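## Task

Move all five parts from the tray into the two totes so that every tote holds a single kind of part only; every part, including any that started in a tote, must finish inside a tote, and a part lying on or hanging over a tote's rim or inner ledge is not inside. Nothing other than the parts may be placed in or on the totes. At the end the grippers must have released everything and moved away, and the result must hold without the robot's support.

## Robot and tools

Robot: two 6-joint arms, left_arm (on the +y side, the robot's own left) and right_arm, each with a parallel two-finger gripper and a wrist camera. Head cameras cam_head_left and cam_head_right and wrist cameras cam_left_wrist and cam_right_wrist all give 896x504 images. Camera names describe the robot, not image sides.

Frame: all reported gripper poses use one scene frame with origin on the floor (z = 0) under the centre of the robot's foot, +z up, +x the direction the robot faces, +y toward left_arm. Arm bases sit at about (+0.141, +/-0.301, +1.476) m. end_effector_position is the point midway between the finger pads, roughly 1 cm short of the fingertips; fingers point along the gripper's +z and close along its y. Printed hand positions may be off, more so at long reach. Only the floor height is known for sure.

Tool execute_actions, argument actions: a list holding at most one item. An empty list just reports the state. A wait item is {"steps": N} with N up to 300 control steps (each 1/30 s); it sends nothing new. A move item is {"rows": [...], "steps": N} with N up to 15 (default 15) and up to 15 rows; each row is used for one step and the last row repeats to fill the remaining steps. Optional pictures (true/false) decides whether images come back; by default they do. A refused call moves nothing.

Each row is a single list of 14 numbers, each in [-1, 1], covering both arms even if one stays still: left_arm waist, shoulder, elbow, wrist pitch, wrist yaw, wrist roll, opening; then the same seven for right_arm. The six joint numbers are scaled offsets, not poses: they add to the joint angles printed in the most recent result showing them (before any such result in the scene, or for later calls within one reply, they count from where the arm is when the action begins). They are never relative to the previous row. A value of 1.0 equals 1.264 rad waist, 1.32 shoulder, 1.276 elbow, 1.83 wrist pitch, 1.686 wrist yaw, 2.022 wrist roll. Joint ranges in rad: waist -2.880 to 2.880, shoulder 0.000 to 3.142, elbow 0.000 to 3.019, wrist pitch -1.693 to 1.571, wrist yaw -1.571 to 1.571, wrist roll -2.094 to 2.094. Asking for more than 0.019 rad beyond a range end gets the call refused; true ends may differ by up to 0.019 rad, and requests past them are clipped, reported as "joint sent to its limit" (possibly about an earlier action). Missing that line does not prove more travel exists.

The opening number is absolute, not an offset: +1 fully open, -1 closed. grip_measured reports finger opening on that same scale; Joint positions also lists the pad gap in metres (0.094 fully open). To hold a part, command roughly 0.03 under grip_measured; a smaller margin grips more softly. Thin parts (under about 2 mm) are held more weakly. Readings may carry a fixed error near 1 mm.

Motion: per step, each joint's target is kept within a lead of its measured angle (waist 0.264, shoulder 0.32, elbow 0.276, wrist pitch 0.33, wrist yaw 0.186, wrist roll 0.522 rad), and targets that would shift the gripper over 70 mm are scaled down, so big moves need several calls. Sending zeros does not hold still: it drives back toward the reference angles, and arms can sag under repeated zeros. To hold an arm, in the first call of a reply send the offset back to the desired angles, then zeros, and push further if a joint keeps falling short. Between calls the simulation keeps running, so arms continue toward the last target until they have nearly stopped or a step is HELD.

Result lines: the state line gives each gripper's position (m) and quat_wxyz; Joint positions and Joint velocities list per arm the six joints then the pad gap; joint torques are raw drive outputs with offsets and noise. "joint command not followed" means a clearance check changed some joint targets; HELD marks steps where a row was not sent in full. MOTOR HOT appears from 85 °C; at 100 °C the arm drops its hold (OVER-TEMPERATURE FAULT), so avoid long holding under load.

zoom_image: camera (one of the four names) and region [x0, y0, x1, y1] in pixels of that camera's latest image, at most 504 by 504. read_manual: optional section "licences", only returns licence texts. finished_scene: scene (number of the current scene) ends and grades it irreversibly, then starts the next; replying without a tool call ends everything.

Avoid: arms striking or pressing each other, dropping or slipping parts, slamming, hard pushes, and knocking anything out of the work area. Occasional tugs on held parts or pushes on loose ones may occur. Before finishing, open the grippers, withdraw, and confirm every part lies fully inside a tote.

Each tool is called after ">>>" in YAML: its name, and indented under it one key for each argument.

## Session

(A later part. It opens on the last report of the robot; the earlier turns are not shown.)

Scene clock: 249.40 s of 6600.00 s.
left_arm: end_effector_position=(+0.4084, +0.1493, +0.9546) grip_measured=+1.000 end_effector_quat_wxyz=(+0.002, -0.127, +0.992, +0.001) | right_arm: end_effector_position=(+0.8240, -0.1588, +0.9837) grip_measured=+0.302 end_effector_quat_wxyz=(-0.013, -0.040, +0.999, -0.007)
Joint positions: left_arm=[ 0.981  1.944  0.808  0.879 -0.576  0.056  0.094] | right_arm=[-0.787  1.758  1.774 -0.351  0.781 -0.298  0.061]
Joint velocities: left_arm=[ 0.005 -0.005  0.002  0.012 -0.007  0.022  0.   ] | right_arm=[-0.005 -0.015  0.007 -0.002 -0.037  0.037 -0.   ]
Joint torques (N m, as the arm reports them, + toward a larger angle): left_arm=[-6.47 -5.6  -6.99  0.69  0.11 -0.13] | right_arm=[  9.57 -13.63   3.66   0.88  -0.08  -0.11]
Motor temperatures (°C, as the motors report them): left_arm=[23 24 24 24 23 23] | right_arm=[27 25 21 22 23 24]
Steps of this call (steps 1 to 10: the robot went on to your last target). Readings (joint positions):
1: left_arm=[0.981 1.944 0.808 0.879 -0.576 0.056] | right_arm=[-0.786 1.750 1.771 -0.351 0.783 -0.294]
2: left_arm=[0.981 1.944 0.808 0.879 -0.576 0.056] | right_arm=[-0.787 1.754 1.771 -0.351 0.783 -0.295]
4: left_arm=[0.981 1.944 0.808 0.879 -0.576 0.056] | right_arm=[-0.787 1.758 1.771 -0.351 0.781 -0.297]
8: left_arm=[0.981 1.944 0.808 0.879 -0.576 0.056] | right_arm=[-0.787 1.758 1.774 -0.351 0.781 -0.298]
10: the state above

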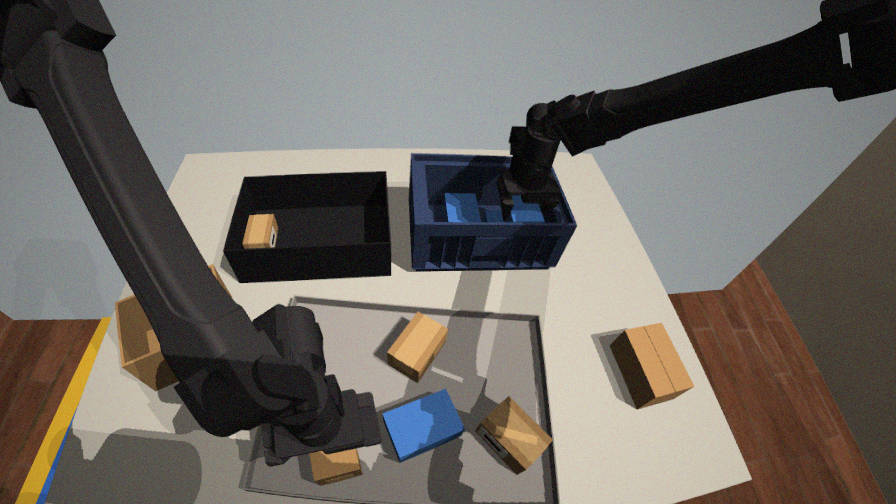

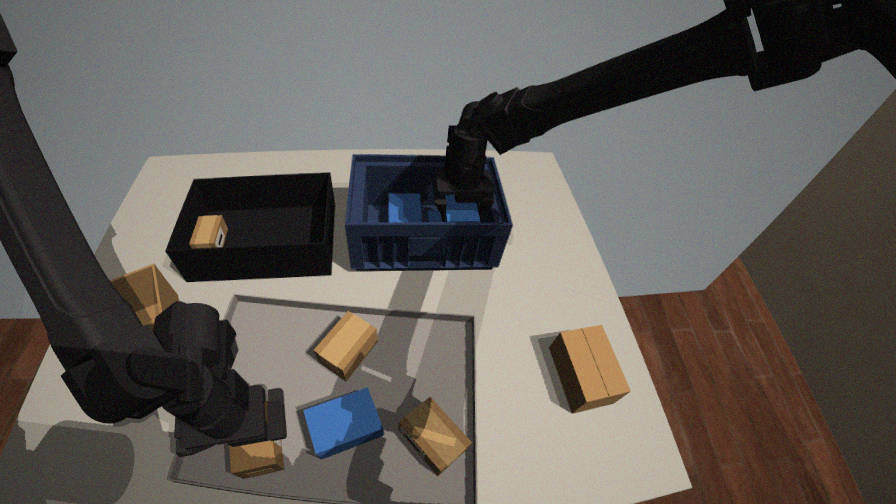

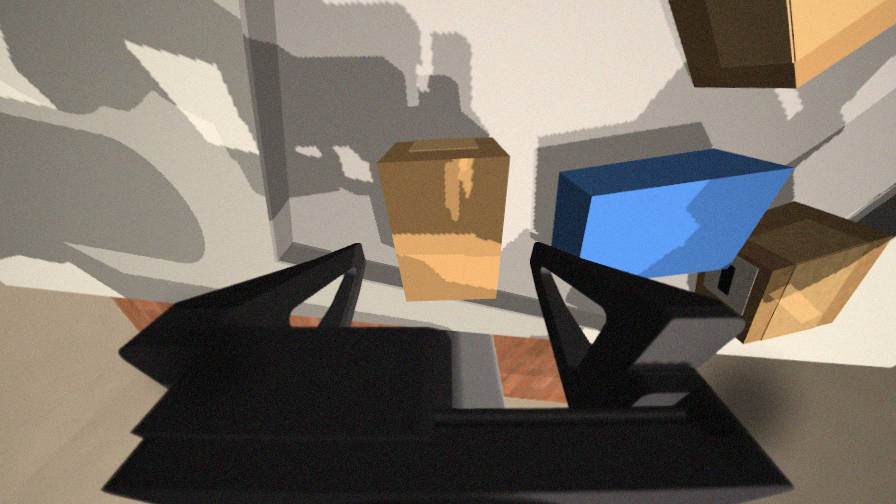

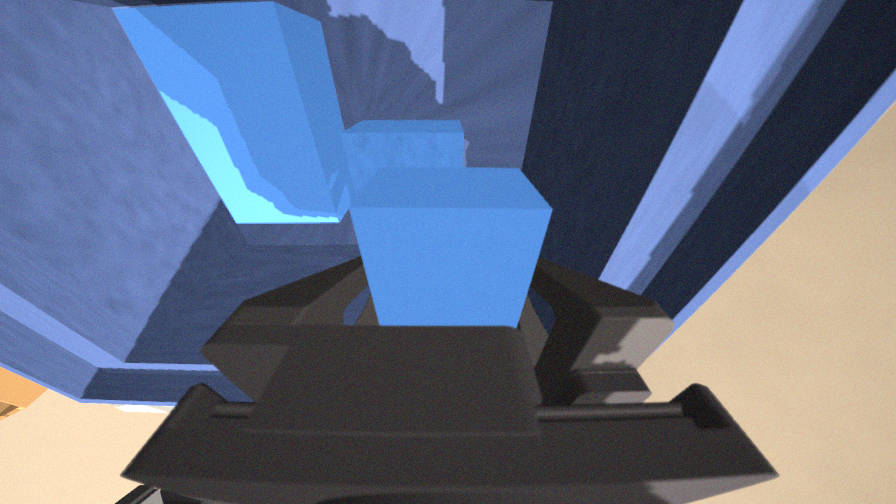

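>>> execute_actions:
  actions:
    - {"rows": [[0.016,0.003,0.005,-0.002,0.002,0,1,-0.002,0,0.012,0.002,-0.002,-0.001,0.26],[0.02,0.008,0.013,-0.004,0.005,0,1,-0.004,0.002,0.022,0.004,-0.004,-0.002,0.26],[0.024,0.014,0.022,-0.006,0.008,0,1,-0.007,0.005,0.032,0.006,-0.007,-0.003,0.26],[0.028,0.02,0.032,-0.008,0.011,0,1,-0.01,0.009,0.041,0.008,-0.011,-0.005,0.26],[0.032,0.026,0.042,-0.011,0.014,0,1,-0.013,0.013,0.049,0.01,-0.015,-0.006,0.26],[0.036,0.033,0.052,-0.014,0.017,0,1,-0.016,0.017,0.056,0.012,-0.019,-0.008,0.26],[0.039,0.039,0.062,-0.017,0.02,0,1,-0.019,0.021,0.062,0.013,-0.022,-0.009,0.26],[0.042,0.045,0.072,-0.02,0.022,0,1,-0.021,0.024,0.066,0.014,-0.025,-0.01,0.26],[0.044,0.05,0.08,-0.022,0.024,0,1,-0.023,0.027,0.069,0.014,-0.028,-0.011,0.26],[0.046,0.054,0.087,-0.024,0.026,0,1,-0.024,0.029,0.071,0.014,-0.03,-0.011,0.26],[0.047,0.057,0.093,-0.025,0.027,0,1,-0.024,0.03,0.071,0.014,-0.03,-0.011,0.26],[0.047,0.058,0.097,-0.026,0.027,0,1,-0.024,0.03,0.071,0.014,-0.03,-0.011,0.26]], "steps": 15}
  pictures: false

>>> execute_actions:
  actions:
    - {"steps": 10}

Scene clock: 263.07 s of 6600.00 s.
left_arm: end_effector_position=(+0.4171, +0.1494, +0.9089) grip_measured=+1.000 end_effector_quat_wxyz=(+0.008, -0.137, +0.990, +0.003) | right_arm: end_effector_position=(+0.8537, -0.1658, +0.9770) grip_measured=+0.302 end_effector_quat_wxyz=(+0.013, -0.022, +1.000, +0.002)
Joint positions: left_arm=[ 1.027  2.014  0.93   0.85  -0.532  0.056  0.094] | right_arm=[-0.801  1.779  1.846 -0.336  0.735 -0.311  0.061]
Joint velocities: left_arm=[-0.005  0.034 -0.007 -0.032  0.037 -0.022  0.   ] | right_arm=[-0.063  0.015  0.002 -0.002 -0.007  0.007 -0.   ]
Joint torques (N m, as the arm reports them, + toward a larger angle): left_arm=[-6.73 -4.79 -4.48 -0.82  0.14 -0.13] | right_arm=[  7.4  -12.29   3.72   0.87  -0.19  -0.17]
Motor temperatures (°C, as the motors report them): left_arm=[23 24 25 24 22 23] | right_arm=[27 25 21 22 23 24]
Steps of this call (steps 1 to 30: the robot went on to your last target; steps 31 to 90: nothing new was sent; then 10.17 s passed at rest; steps 91 to 105: all 15 steps of this action). Readings (joint positions):
91: left_arm=[0.981 1.944 0.808 0.879 -0.575 0.056] | right_arm=[-0.787 1.758 1.774 -0.351 0.781 -0.298]
92: left_arm=[0.982 1.944 0.809 0.879 -0.573 0.056] | right_arm=[-0.787 1.758 1.774 -0.351 0.780 -0.298]
94: left_arm=[0.985 1.949 0.820 0.879 -0.564 0.056] | right_arm=[-0.787 1.759 1.781 -0.351 0.772 -0.299]
98: left_arm=[1.002 1.975 0.874 0.870 -0.544 0.056] | right_arm=[-0.789 1.772 1.820 -0.344 0.747 -0.304]
105: the state above

Scene clock: 263.40 s of 6600.00 s.
left_arm: end_effector_position=(+0.4161, +0.1490, +0.9089) grip_measured=+1.000 end_effector_quat_wxyz=(+0.007, -0.137, +0.991, +0.003) | right_arm: end_effector_position=(+0.8490, -0.1635, +0.9724) grip_measured=+0.302 end_effector_quat_wxyz=(+0.009, -0.026, +1.000, +0.002)
Joint positions: left_arm=[ 1.027  2.015  0.93   0.848 -0.532  0.056  0.094] | right_arm=[-0.804  1.787  1.846 -0.336  0.735 -0.312  0.061]
Joint velocities: left_arm=[ 0.024 -0.005  0.007 -0.012  0.081 -0.007  0.   ] | right_arm=[-0.015 -0.005 -0.007 -0.002 -0.007 -0.051  0.001]
Joint torques (N m, as the arm reports them, + toward a larger angle): left_arm=[-6.82 -4.67 -4.45 -0.8   0.11 -0.13] | right_arm=[  7.19 -12.87   3.63   0.88  -0.16  -0.11]
Motor temperatures (°C, as the motors report them): left_arm=[23 24 25 24 22 23] | right_arm=[27 25 21 22 23 24]
Steps of this call (steps 1 to 10: the robot went on to your last target). Readings (joint positions):
1: left_arm=[1.027 2.015 0.930 0.849 -0.532 0.056] | right_arm=[-0.803 1.780 1.846 -0.336 0.735 -0.311]
2: left_arm=[1.027 2.015 0.930 0.848 -0.532 0.056] | right_arm=[-0.803 1.781 1.846 -0.336 0.735 -0.311]
4: left_arm=[1.027 2.015 0.930 0.848 -0.532 0.056] | right_arm=[-0.804 1.783 1.846 -0.336 0.735 -0.311]
8: left_arm=[1.027 2.015 0.930 0.848 -0.532 0.056] | right_arm=[-0.804 1.786 1.846 -0.336 0.735 -0.312]
10: the state above

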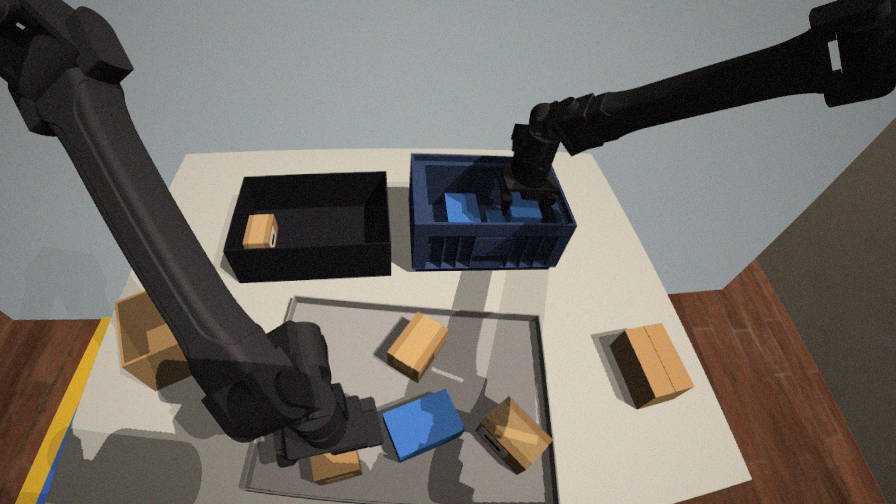

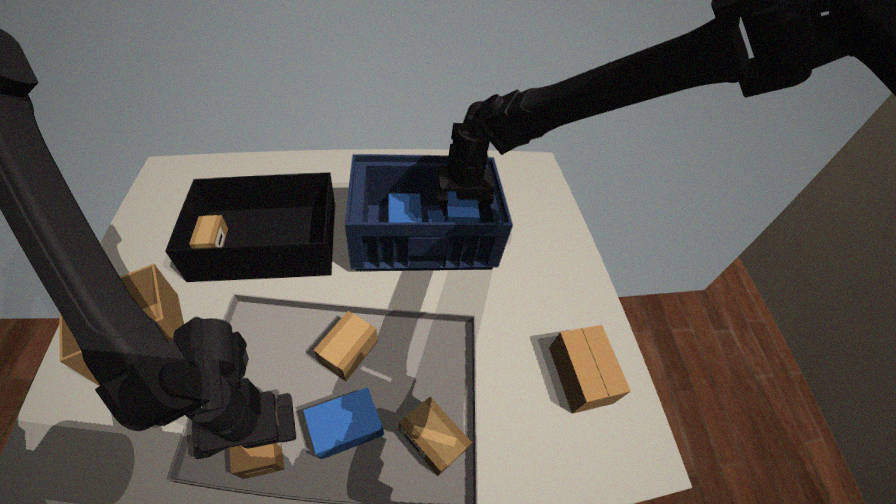

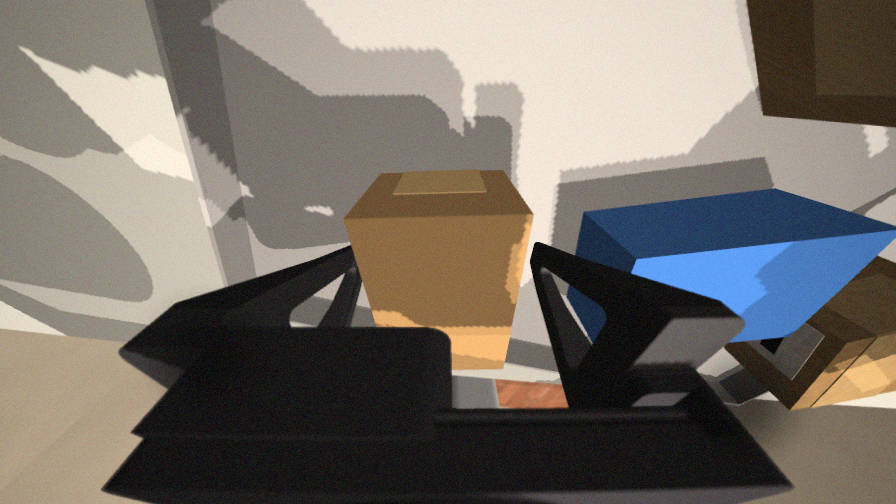

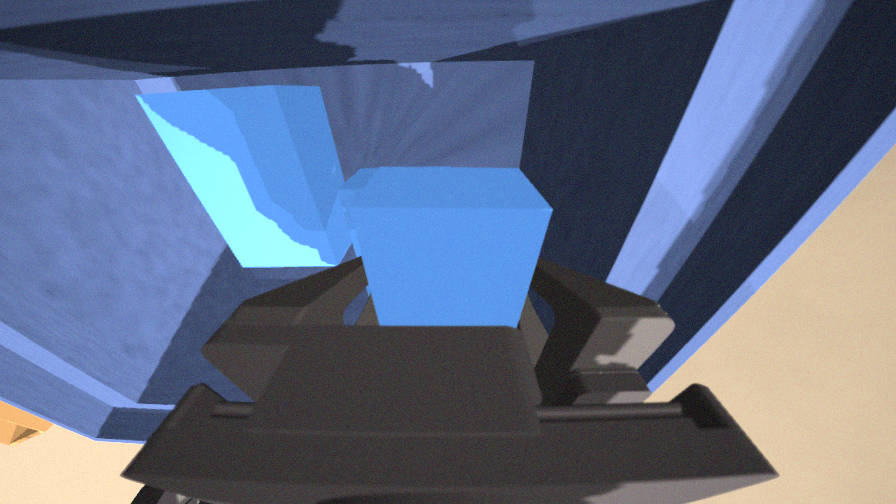

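>>> execute_actions:
  actions:
    - {"rows": [[0,0,0,0,0,0,0.8,0,0.006,0.012,0,0,0,0.26],[0,0,0,0,0,0,0.62,0,0.012,0.012,0,0,0,0.26],[0,0,0,0,0,0,0.5,0,0.017,0.012,0,0,0,0.26],[0,0,0,0,0,0,0.43,0,0.021,0.012,0,0,0,0.26],[0,0,0,0,0,0,0.39,0,0.024,0.012,0,0,0,0.26],[0,0,0,0,0,0,0.36,0,0.026,0.012,0,0,0,0.26],[0,0,0,0,0,0,0.34,0,0.027,0.012,0,0,0,0.26],[0,0,0,0,0,0,0.32,0,0.027,0.012,0,0,0,0.26]], "steps": 15}
  pictures: false

>>> execute_actions:
  actions:
    - {"steps": 6}

Scene clock: 268.80 s of 6600.00 s.
left_arm: end_effector_position=(+0.4161, +0.1491, +0.9089) grip_measured=+0.337 end_effector_quat_wxyz=(+0.007, -0.137, +0.991, +0.003) | right_arm: end_effector_position=(+0.8335, -0.1486, +0.9608) grip_measured=+0.302 end_effector_quat_wxyz=(-0.002, -0.036, +0.999, +0.005)
Joint positions: left_arm=[ 1.027  2.015  0.93   0.848 -0.532  0.056  0.063] | right_arm=[-0.804  1.818  1.846 -0.336  0.735 -0.313  0.061]
Joint velocities: left_arm=[ 0.005 -0.005 -0.012 -0.017 -0.051 -0.066 -0.   ] | right_arm=[ 0.005  0.024 -0.012 -0.007 -0.007 -0.007  0.001]
Joint torques (N m, as the arm reports them, + toward a larger angle): left_arm=[-7.99 -4.97 -4.6  -0.09  0.04 -0.12] | right_arm=[  8.73 -12.57   3.3    0.38   0.04  -0.07]
Motor temperatures (°C, as the motors report them): left_arm=[23 24 25 24 22 23] | right_arm=[27 25 21 22 23 24]
Steps of this call (steps 1 to 15: the robot went on to your last target; steps 16 to 90: nothing new was sent; then 1.90 s passed at rest; steps 91 to 105: all 15 steps of this action). Readings (joint positions):
91: left_arm=[1.027 2.015 0.930 0.848 -0.532 0.056] | right_arm=[-0.804 1.787 1.846 -0.336 0.735 -0.313]
92: left_arm=[1.027 2.015 0.930 0.848 -0.532 0.056] | right_arm=[-0.804 1.787 1.846 -0.336 0.735 -0.313]
94: left_arm=[1.027 2.015 0.930 0.848 -0.532 0.056] | right_arm=[-0.804 1.789 1.846 -0.336 0.735 -0.313]
98: left_arm=[1.027 2.015 0.930 0.848 -0.532 0.056] | right_arm=[-0.804 1.799 1.846 -0.336 0.735 -0.313]
105: the state above

Scene clock: 269.00 s of 6600.00 s.
left_arm: end_effector_position=(+0.4161, +0.1491, +0.9089) grip_measured=+0.337 end_effector_quat_wxyz=(+0.007, -0.137, +0.991, +0.003) | right_arm: end_effector_position=(+0.8334, -0.1484, +0.9606) grip_measured=+0.302 end_effector_quat_wxyz=(-0.002, -0.036, +0.999, +0.005)
Joint positions: left_arm=[ 1.027  2.015  0.93   0.848 -0.532  0.056  0.063] | right_arm=[-0.804  1.818  1.846 -0.336  0.735 -0.313  0.061]
Joint velocities: left_arm=[ 0.005  0.005 -0.007  0.007 -0.007  0.007  0.   ] | right_arm=[-0.005 -0.005 -0.007 -0.002 -0.022 -0.095 -0.001]
Joint torques (N m, as the arm reports them, + toward a larger angle): left_arm=[-7.87 -4.95 -4.63 -0.1   0.04 -0.13] | right_arm=[  8.99 -12.58   3.32   0.41   0.04  -0.07]
Motor temperatures (°C, as the motors report them): left_arm=[23 24 25 24 22 23] | right_arm=[27 25 21 22 23 24]
Steps of this call (steps 1 to 6: the robot went on to your last target). Readings (joint positions):
1: left_arm=[1.027 2.015 0.930 0.848 -0.532 0.056] | right_arm=[-0.804 1.818 1.846 -0.336 0.735 -0.313]
2: left_arm=[1.027 2.015 0.930 0.848 -0.532 0.056] | right_arm=[-0.804 1.818 1.846 -0.336 0.735 -0.313]
4: left_arm=[1.027 2.015 0.930 0.848 -0.532 0.056] | right_arm=[-0.804 1.818 1.846 -0.336 0.735 -0.313]
6: the state above

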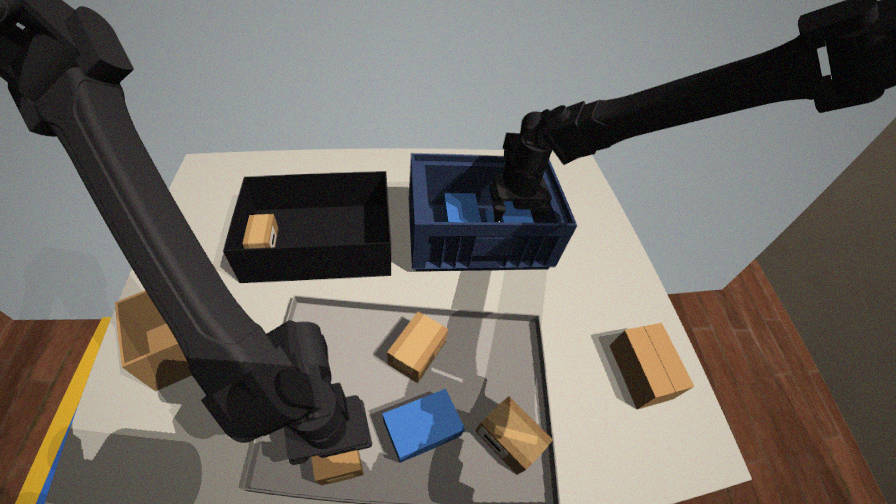

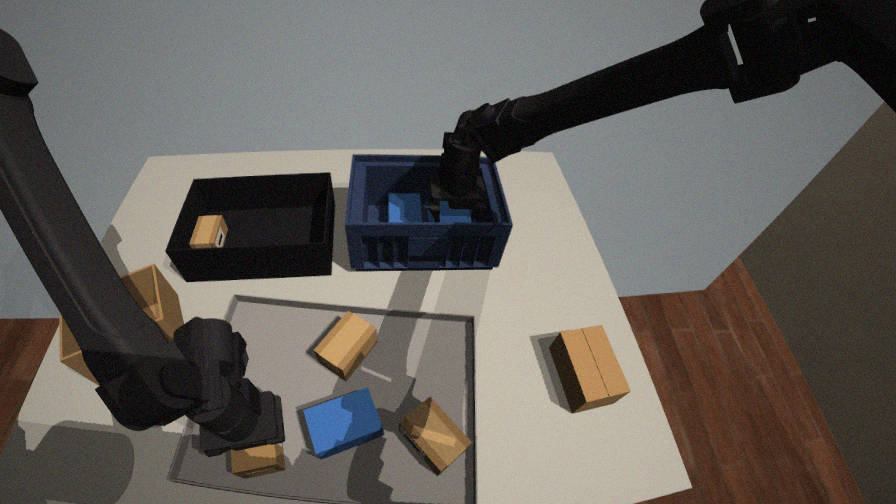

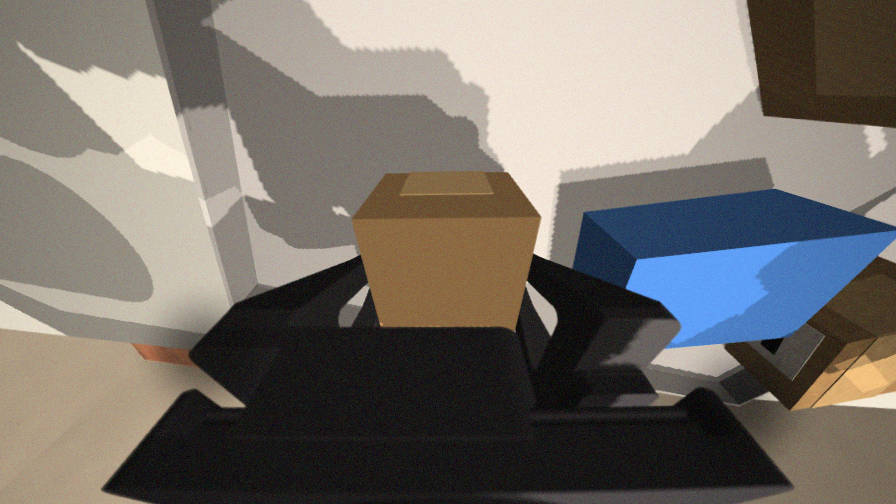

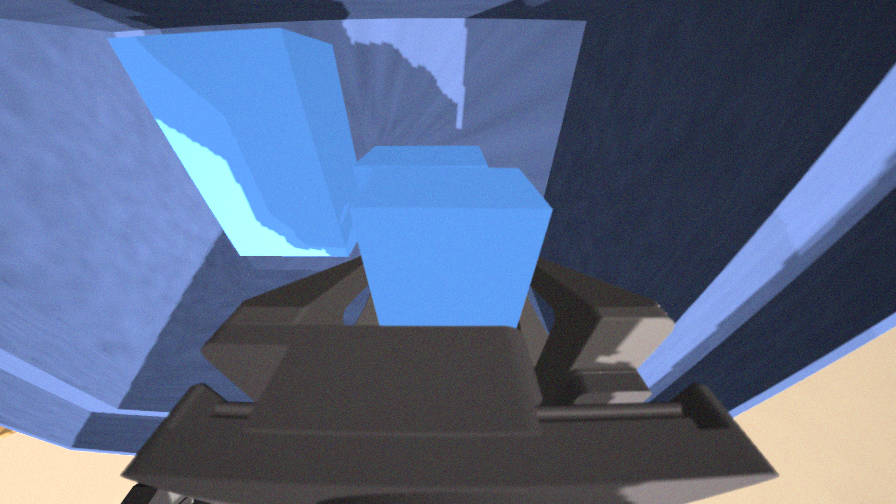

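>>> execute_actions:
  actions:
    - {"rows": [[0,0,0,0,0,0,0.31,0,0,0.012,0,0,0,0.32],[0,0,0,0,0,0,0.305,0,0,0.012,0,0,0,0.37],[0,0,0,0,0,0,0.305,0,0,0.012,0,0,0,0.42],[0,0,0,0,0,0,0.305,0,0,0.012,0,0,0,0.46]], "steps": 10}

Scene clock: 271.57 s of 6600.00 s.
left_arm: end_effector_position=(+0.4161, +0.1491, +0.9089) grip_measured=+0.332 end_effector_quat_wxyz=(+0.007, -0.137, +0.991, +0.003) | right_arm: end_effector_position=(+0.8334, -0.1484, +0.9606) grip_measured=+0.458 end_effector_quat_wxyz=(-0.002, -0.036, +0.999, +0.005)
Joint positions: left_arm=[ 1.027  2.015  0.93   0.848 -0.532  0.056  0.063] | right_arm=[-0.804  1.818  1.846 -0.336  0.735 -0.313  0.069]
Joint velocities: left_arm=[-0.015 -0.005 -0.002 -0.007 -0.037 -0.007  0.   ] | right_arm=[ 0.005 -0.005 -0.002 -0.007  0.022  0.022  0.   ]
Joint torques (N m, as the arm reports them, + toward a larger angle): left_arm=[-8.   -4.95 -4.63 -0.09  0.02 -0.14] | right_arm=[  9.19 -12.87   3.34   0.39   0.05  -0.07]
Motor temperatures (°C, as the motors report them): left_arm=[23 24 25 24 22 23] | right_arm=[27 25 21 22 23 24]
Steps of this call (steps 1 to 15: the robot went on to your last target; steps 16 to 67: nothing new was sent; steps 68 to 77: all 10 steps of this action). Readings (joint positions):
68: left_arm=[1.027 2.015 0.930 0.848 -0.532 0.056] | right_arm=[-0.804 1.818 1.846 -0.336 0.735 -0.313]
69: left_arm=[1.027 2.015 0.930 0.848 -0.532 0.056] | right_arm=[-0.804 1.818 1.846 -0.336 0.735 -0.313]
71: left_arm=[1.027 2.015 0.930 0.848 -0.532 0.056] | right_arm=[-0.804 1.818 1.846 -0.336 0.735 -0.313]
75: left_arm=[1.027 2.015 0.930 0.848 -0.532 0.056] | right_arm=[-0.804 1.818 1.846 -0.336 0.735 -0.313]
77: the state above

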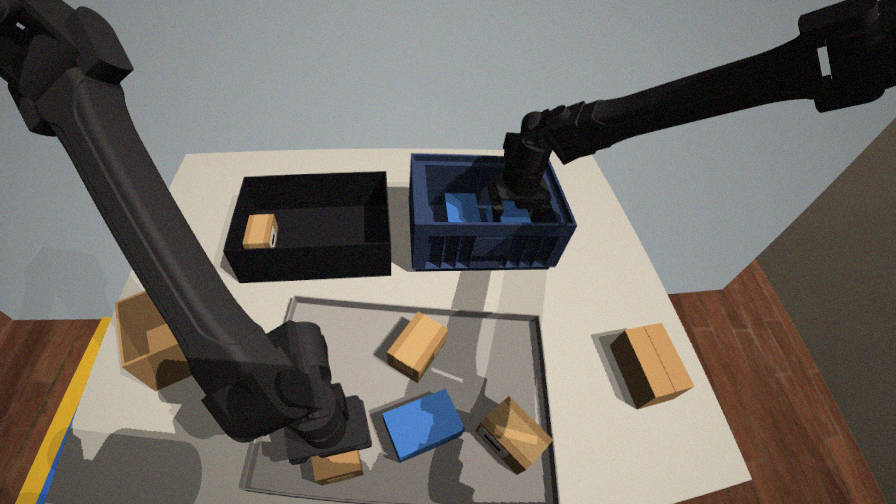

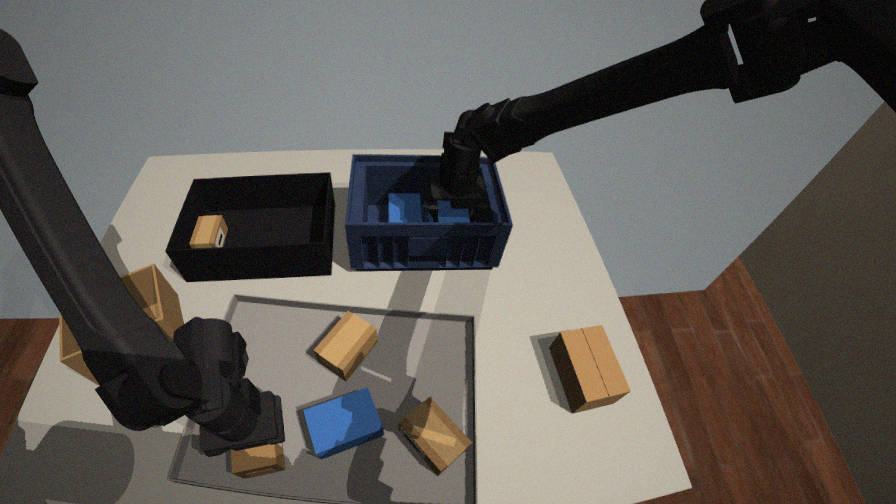

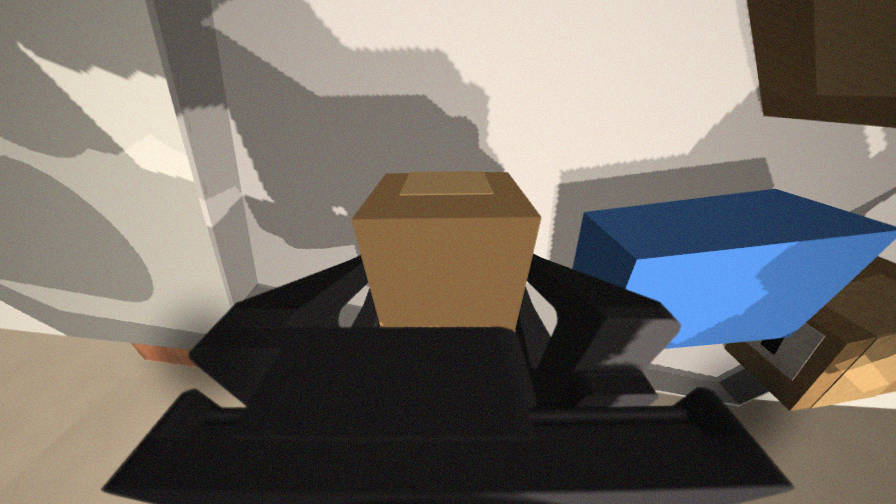

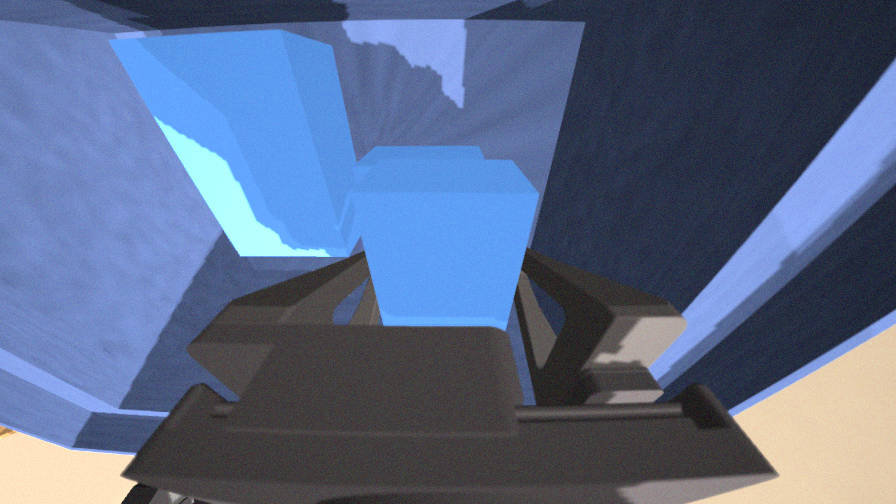

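>>> execute_actions:
  actions:
    - {"rows": [[-0.015,-0.002,-0.003,0,-0.002,0,0.305,0.024,-0.001,0.01,0,0.001,0,0.46],[-0.022,-0.006,-0.009,0,-0.005,0,0.305,0.027,-0.004,0.006,-0.001,0.003,0.001,0.46],[-0.03,-0.012,-0.017,0.001,-0.009,0,0.305,0.03,-0.008,0.001,-0.001,0.005,0.001,0.46],[-0.038,-0.02,-0.027,0.001,-0.014,0,0.305,0.033,-0.013,-0.004,-0.002,0.008,0.002,0.46],[-0.047,-0.03,-0.039,0.002,-0.02,0,0.305,0.036,-0.018,-0.009,-0.003,0.01,0.003,0.46],[-0.057,-0.041,-0.052,0.002,-0.026,0,0.305,0.04,-0.023,-0.014,-0.003,0.013,0.004,0.46],[-0.067,-0.052,-0.065,0.002,-0.033,0,0.305,0.044,-0.028,-0.019,-0.004,0.015,0.004,0.46],[-0.077,-0.064,-0.079,0.003,-0.04,0,0.305,0.048,-0.033,-0.025,-0.005,0.018,0.005,0.46],[-0.087,-0.076,-0.093,0.003,-0.047,0,0.305,0.052,-0.038,-0.03,-0.006,0.02,0.006,0.46],[-0.097,-0.088,-0.107,0.003,-0.054,0,0.305,0.056,-0.043,-0.036,-0.006,0.023,0.007,0.46],[-0.106,-0.099,-0.12,0.004,-0.061,0,0.305,0.06,-0.048,-0.041,-0.007,0.026,0.008,0.48],[-0.115,-0.11,-0.133,0.004,-0.068,0,0.305,0.063,-0.053,-0.047,-0.008,0.028,0.008,0.5],[-0.123,-0.12,-0.145,0.004,-0.074,0,0.305,0.066,-0.058,-0.052,-0.009,0.031,0.009,0.52],[-0.13,-0.128,-0.155,0.004,-0.079,0,0.305,0.068,-0.062,-0.057,-0.009,0.033,0.01,0.55],[-0.135,-0.135,-0.163,0.004,-0.083,0,0.305,0.07,-0.065,-0.06,-0.01,0.035,0.01,0.55]], "steps": 15}
  pictures: false

>>> execute_actions:
  actions:
    - {"steps": 8}

Scene clock: 288.60 s of 6600.00 s.
left_arm: end_effector_position=(+0.4409, +0.1338, +0.9907) grip_measured=+0.333 end_effector_quat_wxyz=(+0.016, -0.124, +0.992, +0.004) | right_arm: end_effector_position=(+0.8247, -0.1352, +0.9886) grip_measured=+0.545 end_effector_quat_wxyz=(-0.008, -0.048, +0.999, +0.003)
Joint positions: left_arm=[ 0.891  1.865  0.779  0.848 -0.663  0.056  0.063] | right_arm=[-0.759  1.78   1.784 -0.341  0.786 -0.305  0.073]
Joint velocities: left_arm=[-0.415 -0.444 -0.427 -0.007 -0.242  0.066  0.   ] | right_arm=[ 0.161 -0.181 -0.183 -0.022  0.051  0.022  0.006]
Joint torques (N m, as the arm reports them, + toward a larger angle): left_arm=[-8.97 -5.03 -6.71  0.28 -0.08 -0.14] | right_arm=[ 11.76 -16.     1.56   0.12   0.23  -0.01]
Motor temperatures (°C, as the motors report them): left_arm=[23 24 25 24 22 23] | right_arm=[27 25 21 22 23 24]
Steps of this call (steps 1 to 15: the robot went on to your last target; steps 16 to 90: nothing new was sent; then 13.53 s passed at rest; steps 91 to 105: all 15 steps of this action). Readings (joint positions):
91: left_arm=[1.027 2.015 0.930 0.848 -0.533 0.056] | right_arm=[-0.804 1.818 1.846 -0.336 0.735 -0.313]
92: left_arm=[1.027 2.015 0.930 0.848 -0.535 0.056] | right_arm=[-0.804 1.818 1.846 -0.336 0.735 -0.313]
94: left_arm=[1.024 2.015 0.930 0.848 -0.547 0.056] | right_arm=[-0.803 1.818 1.846 -0.336 0.740 -0.313]
98: left_arm=[0.998 1.988 0.903 0.848 -0.588 0.056] | right_arm=[-0.797 1.814 1.835 -0.336 0.757 -0.312]
105: the state above

Scene clock: 288.87 s of 6600.00 s.
left_arm: end_effector_position=(+0.4470, +0.1290, +1.0064) grip_measured=+0.333 end_effector_quat_wxyz=(+0.021, -0.122, +0.992, -0.005) | right_arm: end_effector_position=(+0.8356, -0.1351, +1.0051) grip_measured=+0.548 end_effector_quat_wxyz=(+0.001, -0.043, +0.999, +0.008)
Joint positions: left_arm=[ 0.864  1.835  0.753  0.848 -0.671  0.056  0.063] | right_arm=[-0.74   1.755  1.776 -0.344  0.789 -0.301  0.073]
Joint velocities: left_arm=[-0.015 -0.005 -0.012 -0.007 -0.022 -0.022 -0.   ] | right_arm=[-0.005 -0.034 -0.002 -0.002  0.007 -0.022 -0.001]
Joint torques (N m, as the arm reports them, + toward a larger angle): left_arm=[-8.87 -5.08 -6.46  0.22 -0.04 -0.13] | right_arm=[ 10.33 -13.85   1.82  -0.05   0.24  -0.01]
Motor temperatures (°C, as the motors report them): left_arm=[23 24 25 24 22 23] | right_arm=[27 25 21 22 23 24]
Steps of this call (steps 1 to 8: the robot went on to your last target). Readings (joint positions):
1: left_arm=[0.879 1.851 0.767 0.848 -0.667 0.056] | right_arm=[-0.754 1.775 1.779 -0.343 0.788 -0.304]
2: left_arm=[0.870 1.842 0.759 0.848 -0.668 0.056] | right_arm=[-0.749 1.770 1.777 -0.344 0.788 -0.303]
4: left_arm=[0.864 1.835 0.754 0.848 -0.669 0.056] | right_arm=[-0.742 1.764 1.776 -0.344 0.788 -0.302]
8: the state above

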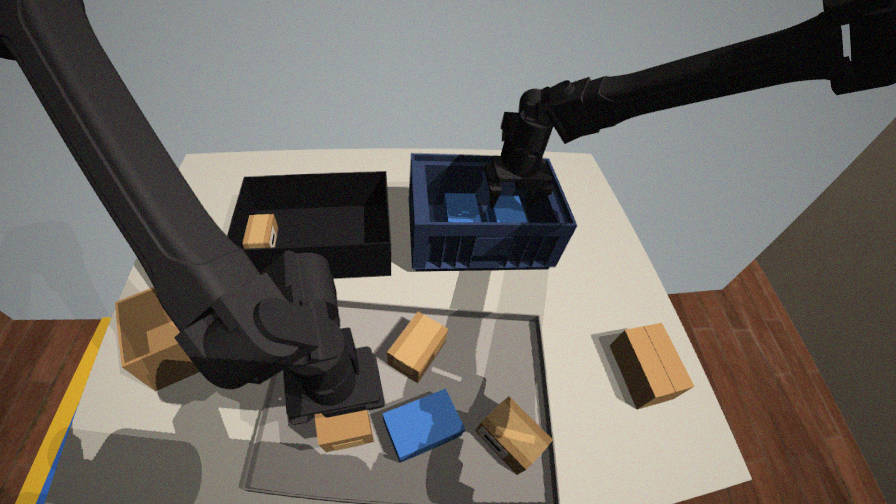

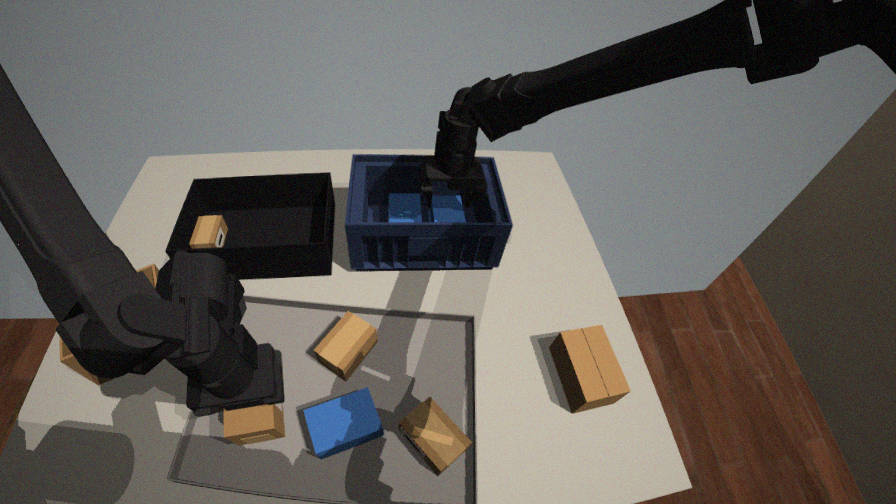

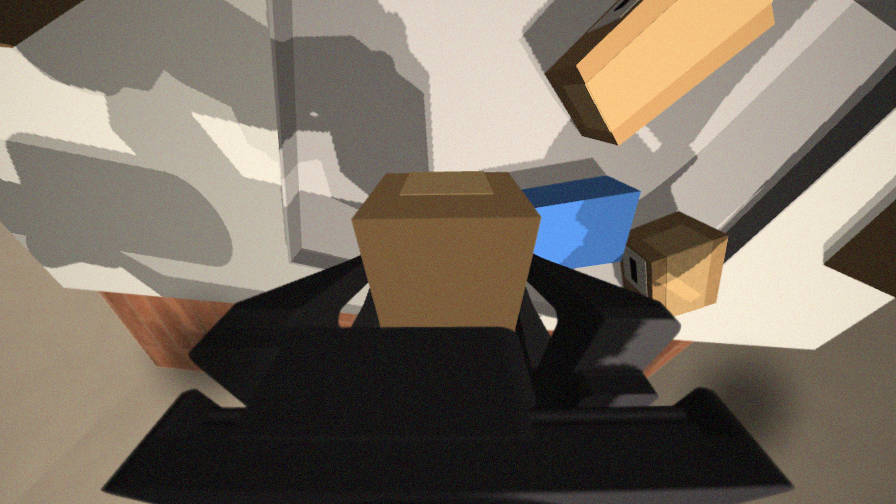

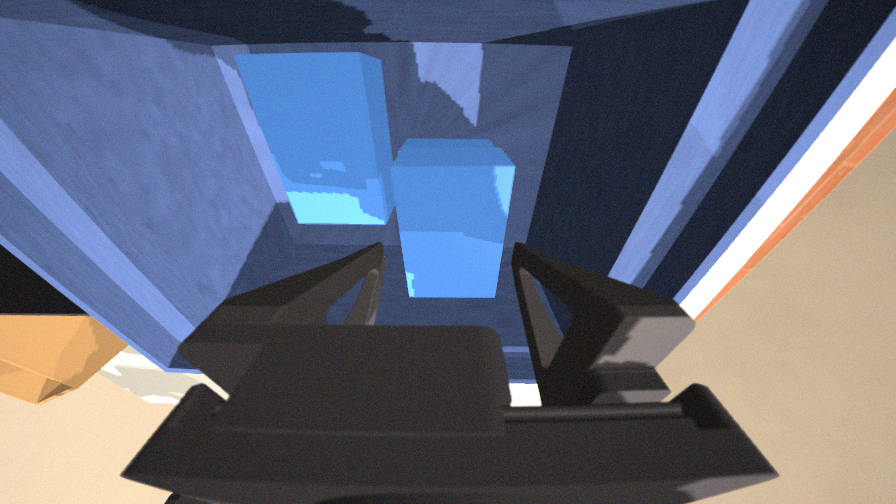

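>>> execute_actions:
  actions:
    - {"rows": [[-0.012,-0.015,0,-0.015,-0.003,0.001,0.305,0.016,-0.004,-0.004,-0.001,0.002,0.001,0.55],[-0.02,-0.04,0.002,-0.04,-0.007,0.002,0.305,0.022,-0.011,-0.011,-0.002,0.005,0.002,0.55],[-0.028,-0.07,0.006,-0.07,-0.012,0.004,0.305,0.028,-0.02,-0.02,-0.004,0.009,0.003,0.55],[-0.036,-0.105,0.012,-0.105,-0.018,0.006,0.305,0.035,-0.03,-0.03,-0.006,0.014,0.005,0.58],[-0.044,-0.14,0.02,-0.14,-0.024,0.008,0.305,0.042,-0.041,-0.04,-0.008,0.019,0.006,0.62],[-0.051,-0.175,0.03,-0.175,-0.03,0.01,0.305,0.049,-0.052,-0.05,-0.01,0.024,0.008,0.7],[-0.057,-0.21,0.042,-0.21,-0.036,0.012,0.305,0.056,-0.063,-0.061,-0.012,0.03,0.01,0.8],[-0.062,-0.245,0.056,-0.245,-0.042,0.014,0.305,0.062,-0.074,-0.072,-0.014,0.035,0.012,0.9],[-0.066,-0.28,0.07,-0.28,-0.047,0.016,0.305,0.068,-0.085,-0.082,-0.015,0.04,0.013,1],[-0.069,-0.31,0.084,-0.31,-0.052,0.017,0.305,0.073,-0.094,-0.091,-0.017,0.045,0.015,1],[-0.071,-0.335,0.097,-0.34,-0.056,0.018,0.305,0.076,-0.102,-0.099,-0.018,0.049,0.016,1],[-0.072,-0.353,0.108,-0.362,-0.058,0.019,0.305,0.078,-0.108,-0.105,-0.019,0.052,0.017,1],[-0.072,-0.364,0.115,-0.378,-0.06,0.02,0.305,0.08,-0.112,-0.108,-0.02,0.054,0.018,1],[-0.072,-0.37,0.119,-0.388,-0.06,0.02,0.305,0.08,-0.114,-0.11,-0.02,0.055,0.018,1],[-0.072,-0.373,0.12,-0.394,-0.06,0.02,0.305,0.08,-0.114,-0.11,-0.02,0.055,0.018,1]], "steps": 15}
  pictures: false

>>> execute_actions:
  actions:
    - {"steps": 6}
  pictures: false

Scene clock: 297.07 s of 6600.00 s.
left_arm: end_effector_position=(+0.6037, +0.2011, +1.0688) grip_measured=+0.333 end_effector_quat_wxyz=(+0.002, -0.092, +0.996, +0.014) | right_arm: end_effector_position=(+0.8198, -0.1355, +1.0640) grip_measured=+1.000 end_effector_quat_wxyz=(-0.008, -0.059, +0.998, +0.002)
Joint positions: left_arm=[ 0.808  1.398  0.893  0.218 -0.767  0.071  0.063] | right_arm=[-0.666  1.644  1.642 -0.37   0.875 -0.279  0.094]
Joint velocities: left_arm=[-0.142 -1.118  0.471 -1.053 -0.081  0.095 -0.002] | right_arm=[ 0.2   -0.278 -0.037 -0.007 -0.022  0.051  0.   ]
Joint torques (N m, as the arm reports them, + toward a larger angle): left_arm=[-9.36 -6.82 -1.9  -0.49 -0.1   0.02] | right_arm=[  9.93 -12.98   1.88  -0.17   0.36   0.03]
Motor temperatures (°C, as the motors report them): left_arm=[24 24 25 24 22 23] | right_arm=[27 25 21 22 23 24]
Steps of this call (steps 1 to 30: the robot went on to your last target; steps 31 to 90: nothing new was sent; then 4.70 s passed at rest; steps 91 to 105: all 15 steps of this action). Readings (joint positions):
91: left_arm=[0.864 1.835 0.753 0.847 -0.672 0.056] | right_arm=[-0.740 1.755 1.776 -0.344 0.789 -0.300]
92: left_arm=[0.864 1.832 0.754 0.836 -0.675 0.056] | right_arm=[-0.740 1.755 1.776 -0.344 0.791 -0.300]
94: left_arm=[0.862 1.806 0.754 0.766 -0.690 0.056] | right_arm=[-0.740 1.752 1.766 -0.344 0.801 -0.300]
98: left_arm=[0.844 1.678 0.772 0.560 -0.725 0.058] | right_arm=[-0.728 1.725 1.712 -0.351 0.836 -0.294]
105: the state above

Scene clock: 297.27 s of 6600.00 s.
left_arm: end_effector_position=(+0.6556, +0.2304, +1.0959) grip_measured=+0.332 end_effector_quat_wxyz=(+0.036, -0.118, +0.992, +0.015) | right_arm: end_effector_position=(+0.8345, -0.1458, +1.0790) grip_measured=+1.000 end_effector_quat_wxyz=(+0.004, -0.045, +0.999, +0.002)
Joint positions: left_arm=[ 0.795  1.293  0.929  0.166 -0.771  0.077  0.063] | right_arm=[-0.656  1.613  1.642 -0.37   0.878 -0.274  0.094]
Joint velocities: left_arm=[-0.015  0.015 -0.012 -0.11   0.022  0.066 -0.   ] | right_arm=[ 0.005 -0.024 -0.002  0.002 -0.007 -0.051  0.   ]
Joint torques (N m, as the arm reports them, + toward a larger angle): left_arm=[-8.61 -4.95 -1.47 -1.42 -0.02  0.06] | right_arm=[ 10.36 -12.24   1.76  -0.04   0.21  -0.01]
Motor temperatures (°C, as the motors report them): left_arm=[24 24 25 24 22 23] | right_arm=[27 25 21 22 23 24]
Steps of this call (steps 1 to 6: the robot went on to your last target). Readings (joint positions):
1: left_arm=[0.804 1.363 0.907 0.191 -0.769 0.073] | right_arm=[-0.661 1.636 1.642 -0.370 0.875 -0.278]
2: left_arm=[0.800 1.335 0.917 0.178 -0.769 0.074] | right_arm=[-0.657 1.629 1.642 -0.370 0.876 -0.277]
4: left_arm=[0.795 1.300 0.928 0.170 -0.771 0.076] | right_arm=[-0.656 1.617 1.642 -0.370 0.876 -0.276]
6: the state above

>>> execute_actions:
  actions: []

Scene clock: 309.40 s of 6600.00 s.
left_arm: end_effector_position=(+0.6165, +0.2076, +1.0823) grip_measured=+0.333 end_effector_quat_wxyz=(-0.002, -0.080, +0.997, +0.009) | right_arm: end_effector_position=(+0.8340, -0.1458, +1.0790) grip_measured=+1.000 end_effector_quat_wxyz=(+0.004, -0.044, +0.999, +0.003)
Joint positions: left_arm=[ 0.795  1.351  0.906  0.142 -0.771  0.081  0.063] | right_arm=[-0.656  1.612  1.641 -0.37   0.878 -0.272  0.094]
Joint velocities: left_arm=[ 0.005 -0.005  0.002 -0.012  0.051 -0.11  -0.001] | right_arm=[-0.005 -0.005 -0.012 -0.022  0.007 -0.007  0.   ]
Joint torques (N m, as the arm reports them, + toward a larger angle): left_arm=[-8.91 -8.39 -0.25 -0.77 -0.02  0.03] | right_arm=[  9.61 -11.84   1.81  -0.01   0.22  -0.01]
Motor temperatures (°C, as the motors report them): left_arm=[24 24 25 24 22 23] | right_arm=[27 25 21 22 23 24]
Steps of this call (steps 1 to 30: the robot went on to your last target; steps 31 to 90: nothing new was sent; then 9.13 s passed at rest). Readings (joint positions):
1: left_arm=[0.795 1.297 0.928 0.161 -0.771 0.077] | right_arm=[-0.656 1.612 1.642 -0.370 0.878 -0.274]
2: left_arm=[0.795 1.304 0.927 0.156 -0.771 0.078] | right_arm=[-0.656 1.612 1.642 -0.370 0.878 -0.274]
4: left_arm=[0.795 1.322 0.923 0.150 -0.771 0.079] | right_arm=[-0.656 1.612 1.641 -0.370 0.878 -0.273]
8: left_arm=[0.795 1.348 0.910 0.144 -0.771 0.080] | right_arm=[-0.656 1.612 1.641 -0.370 0.878 -0.273]
90: the state above
All arms were judged still, so your last target was given up. Only a new action makes them travel on or press farther. Fingers that are still opening or closing keep moving.

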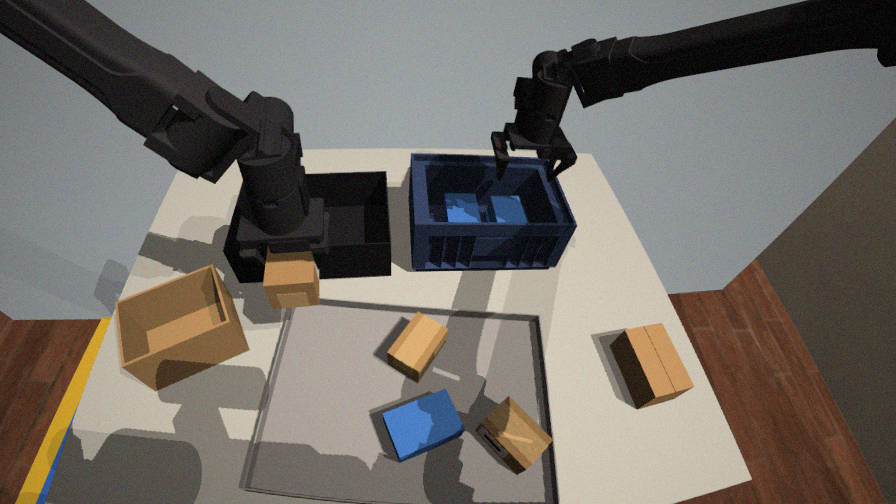

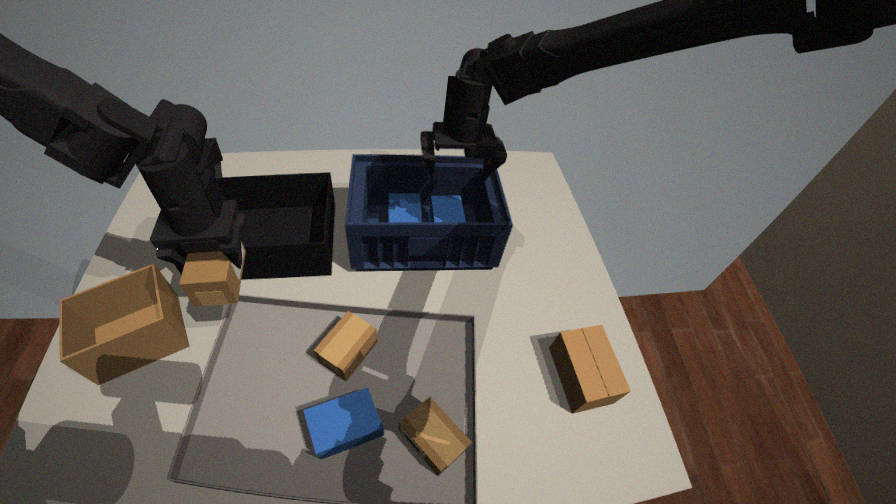

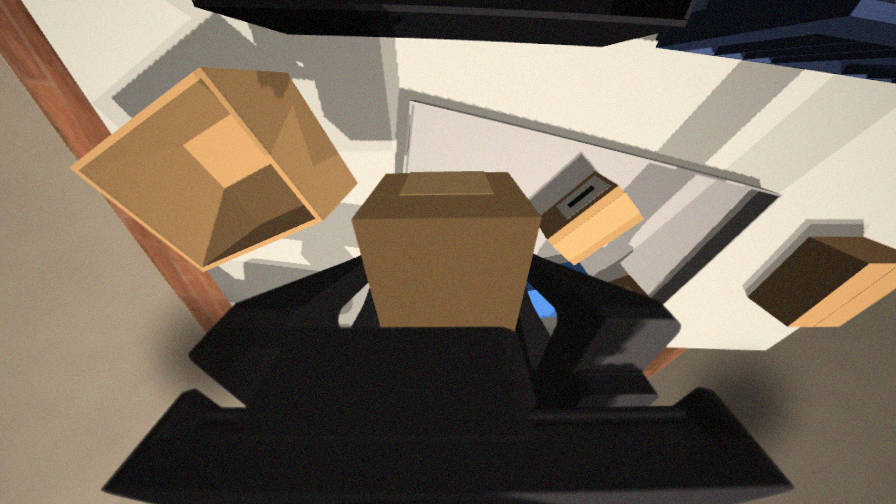

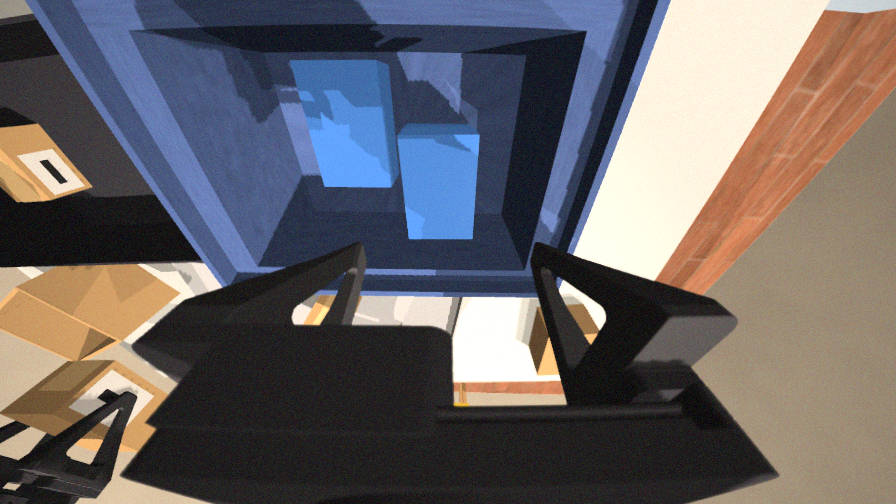

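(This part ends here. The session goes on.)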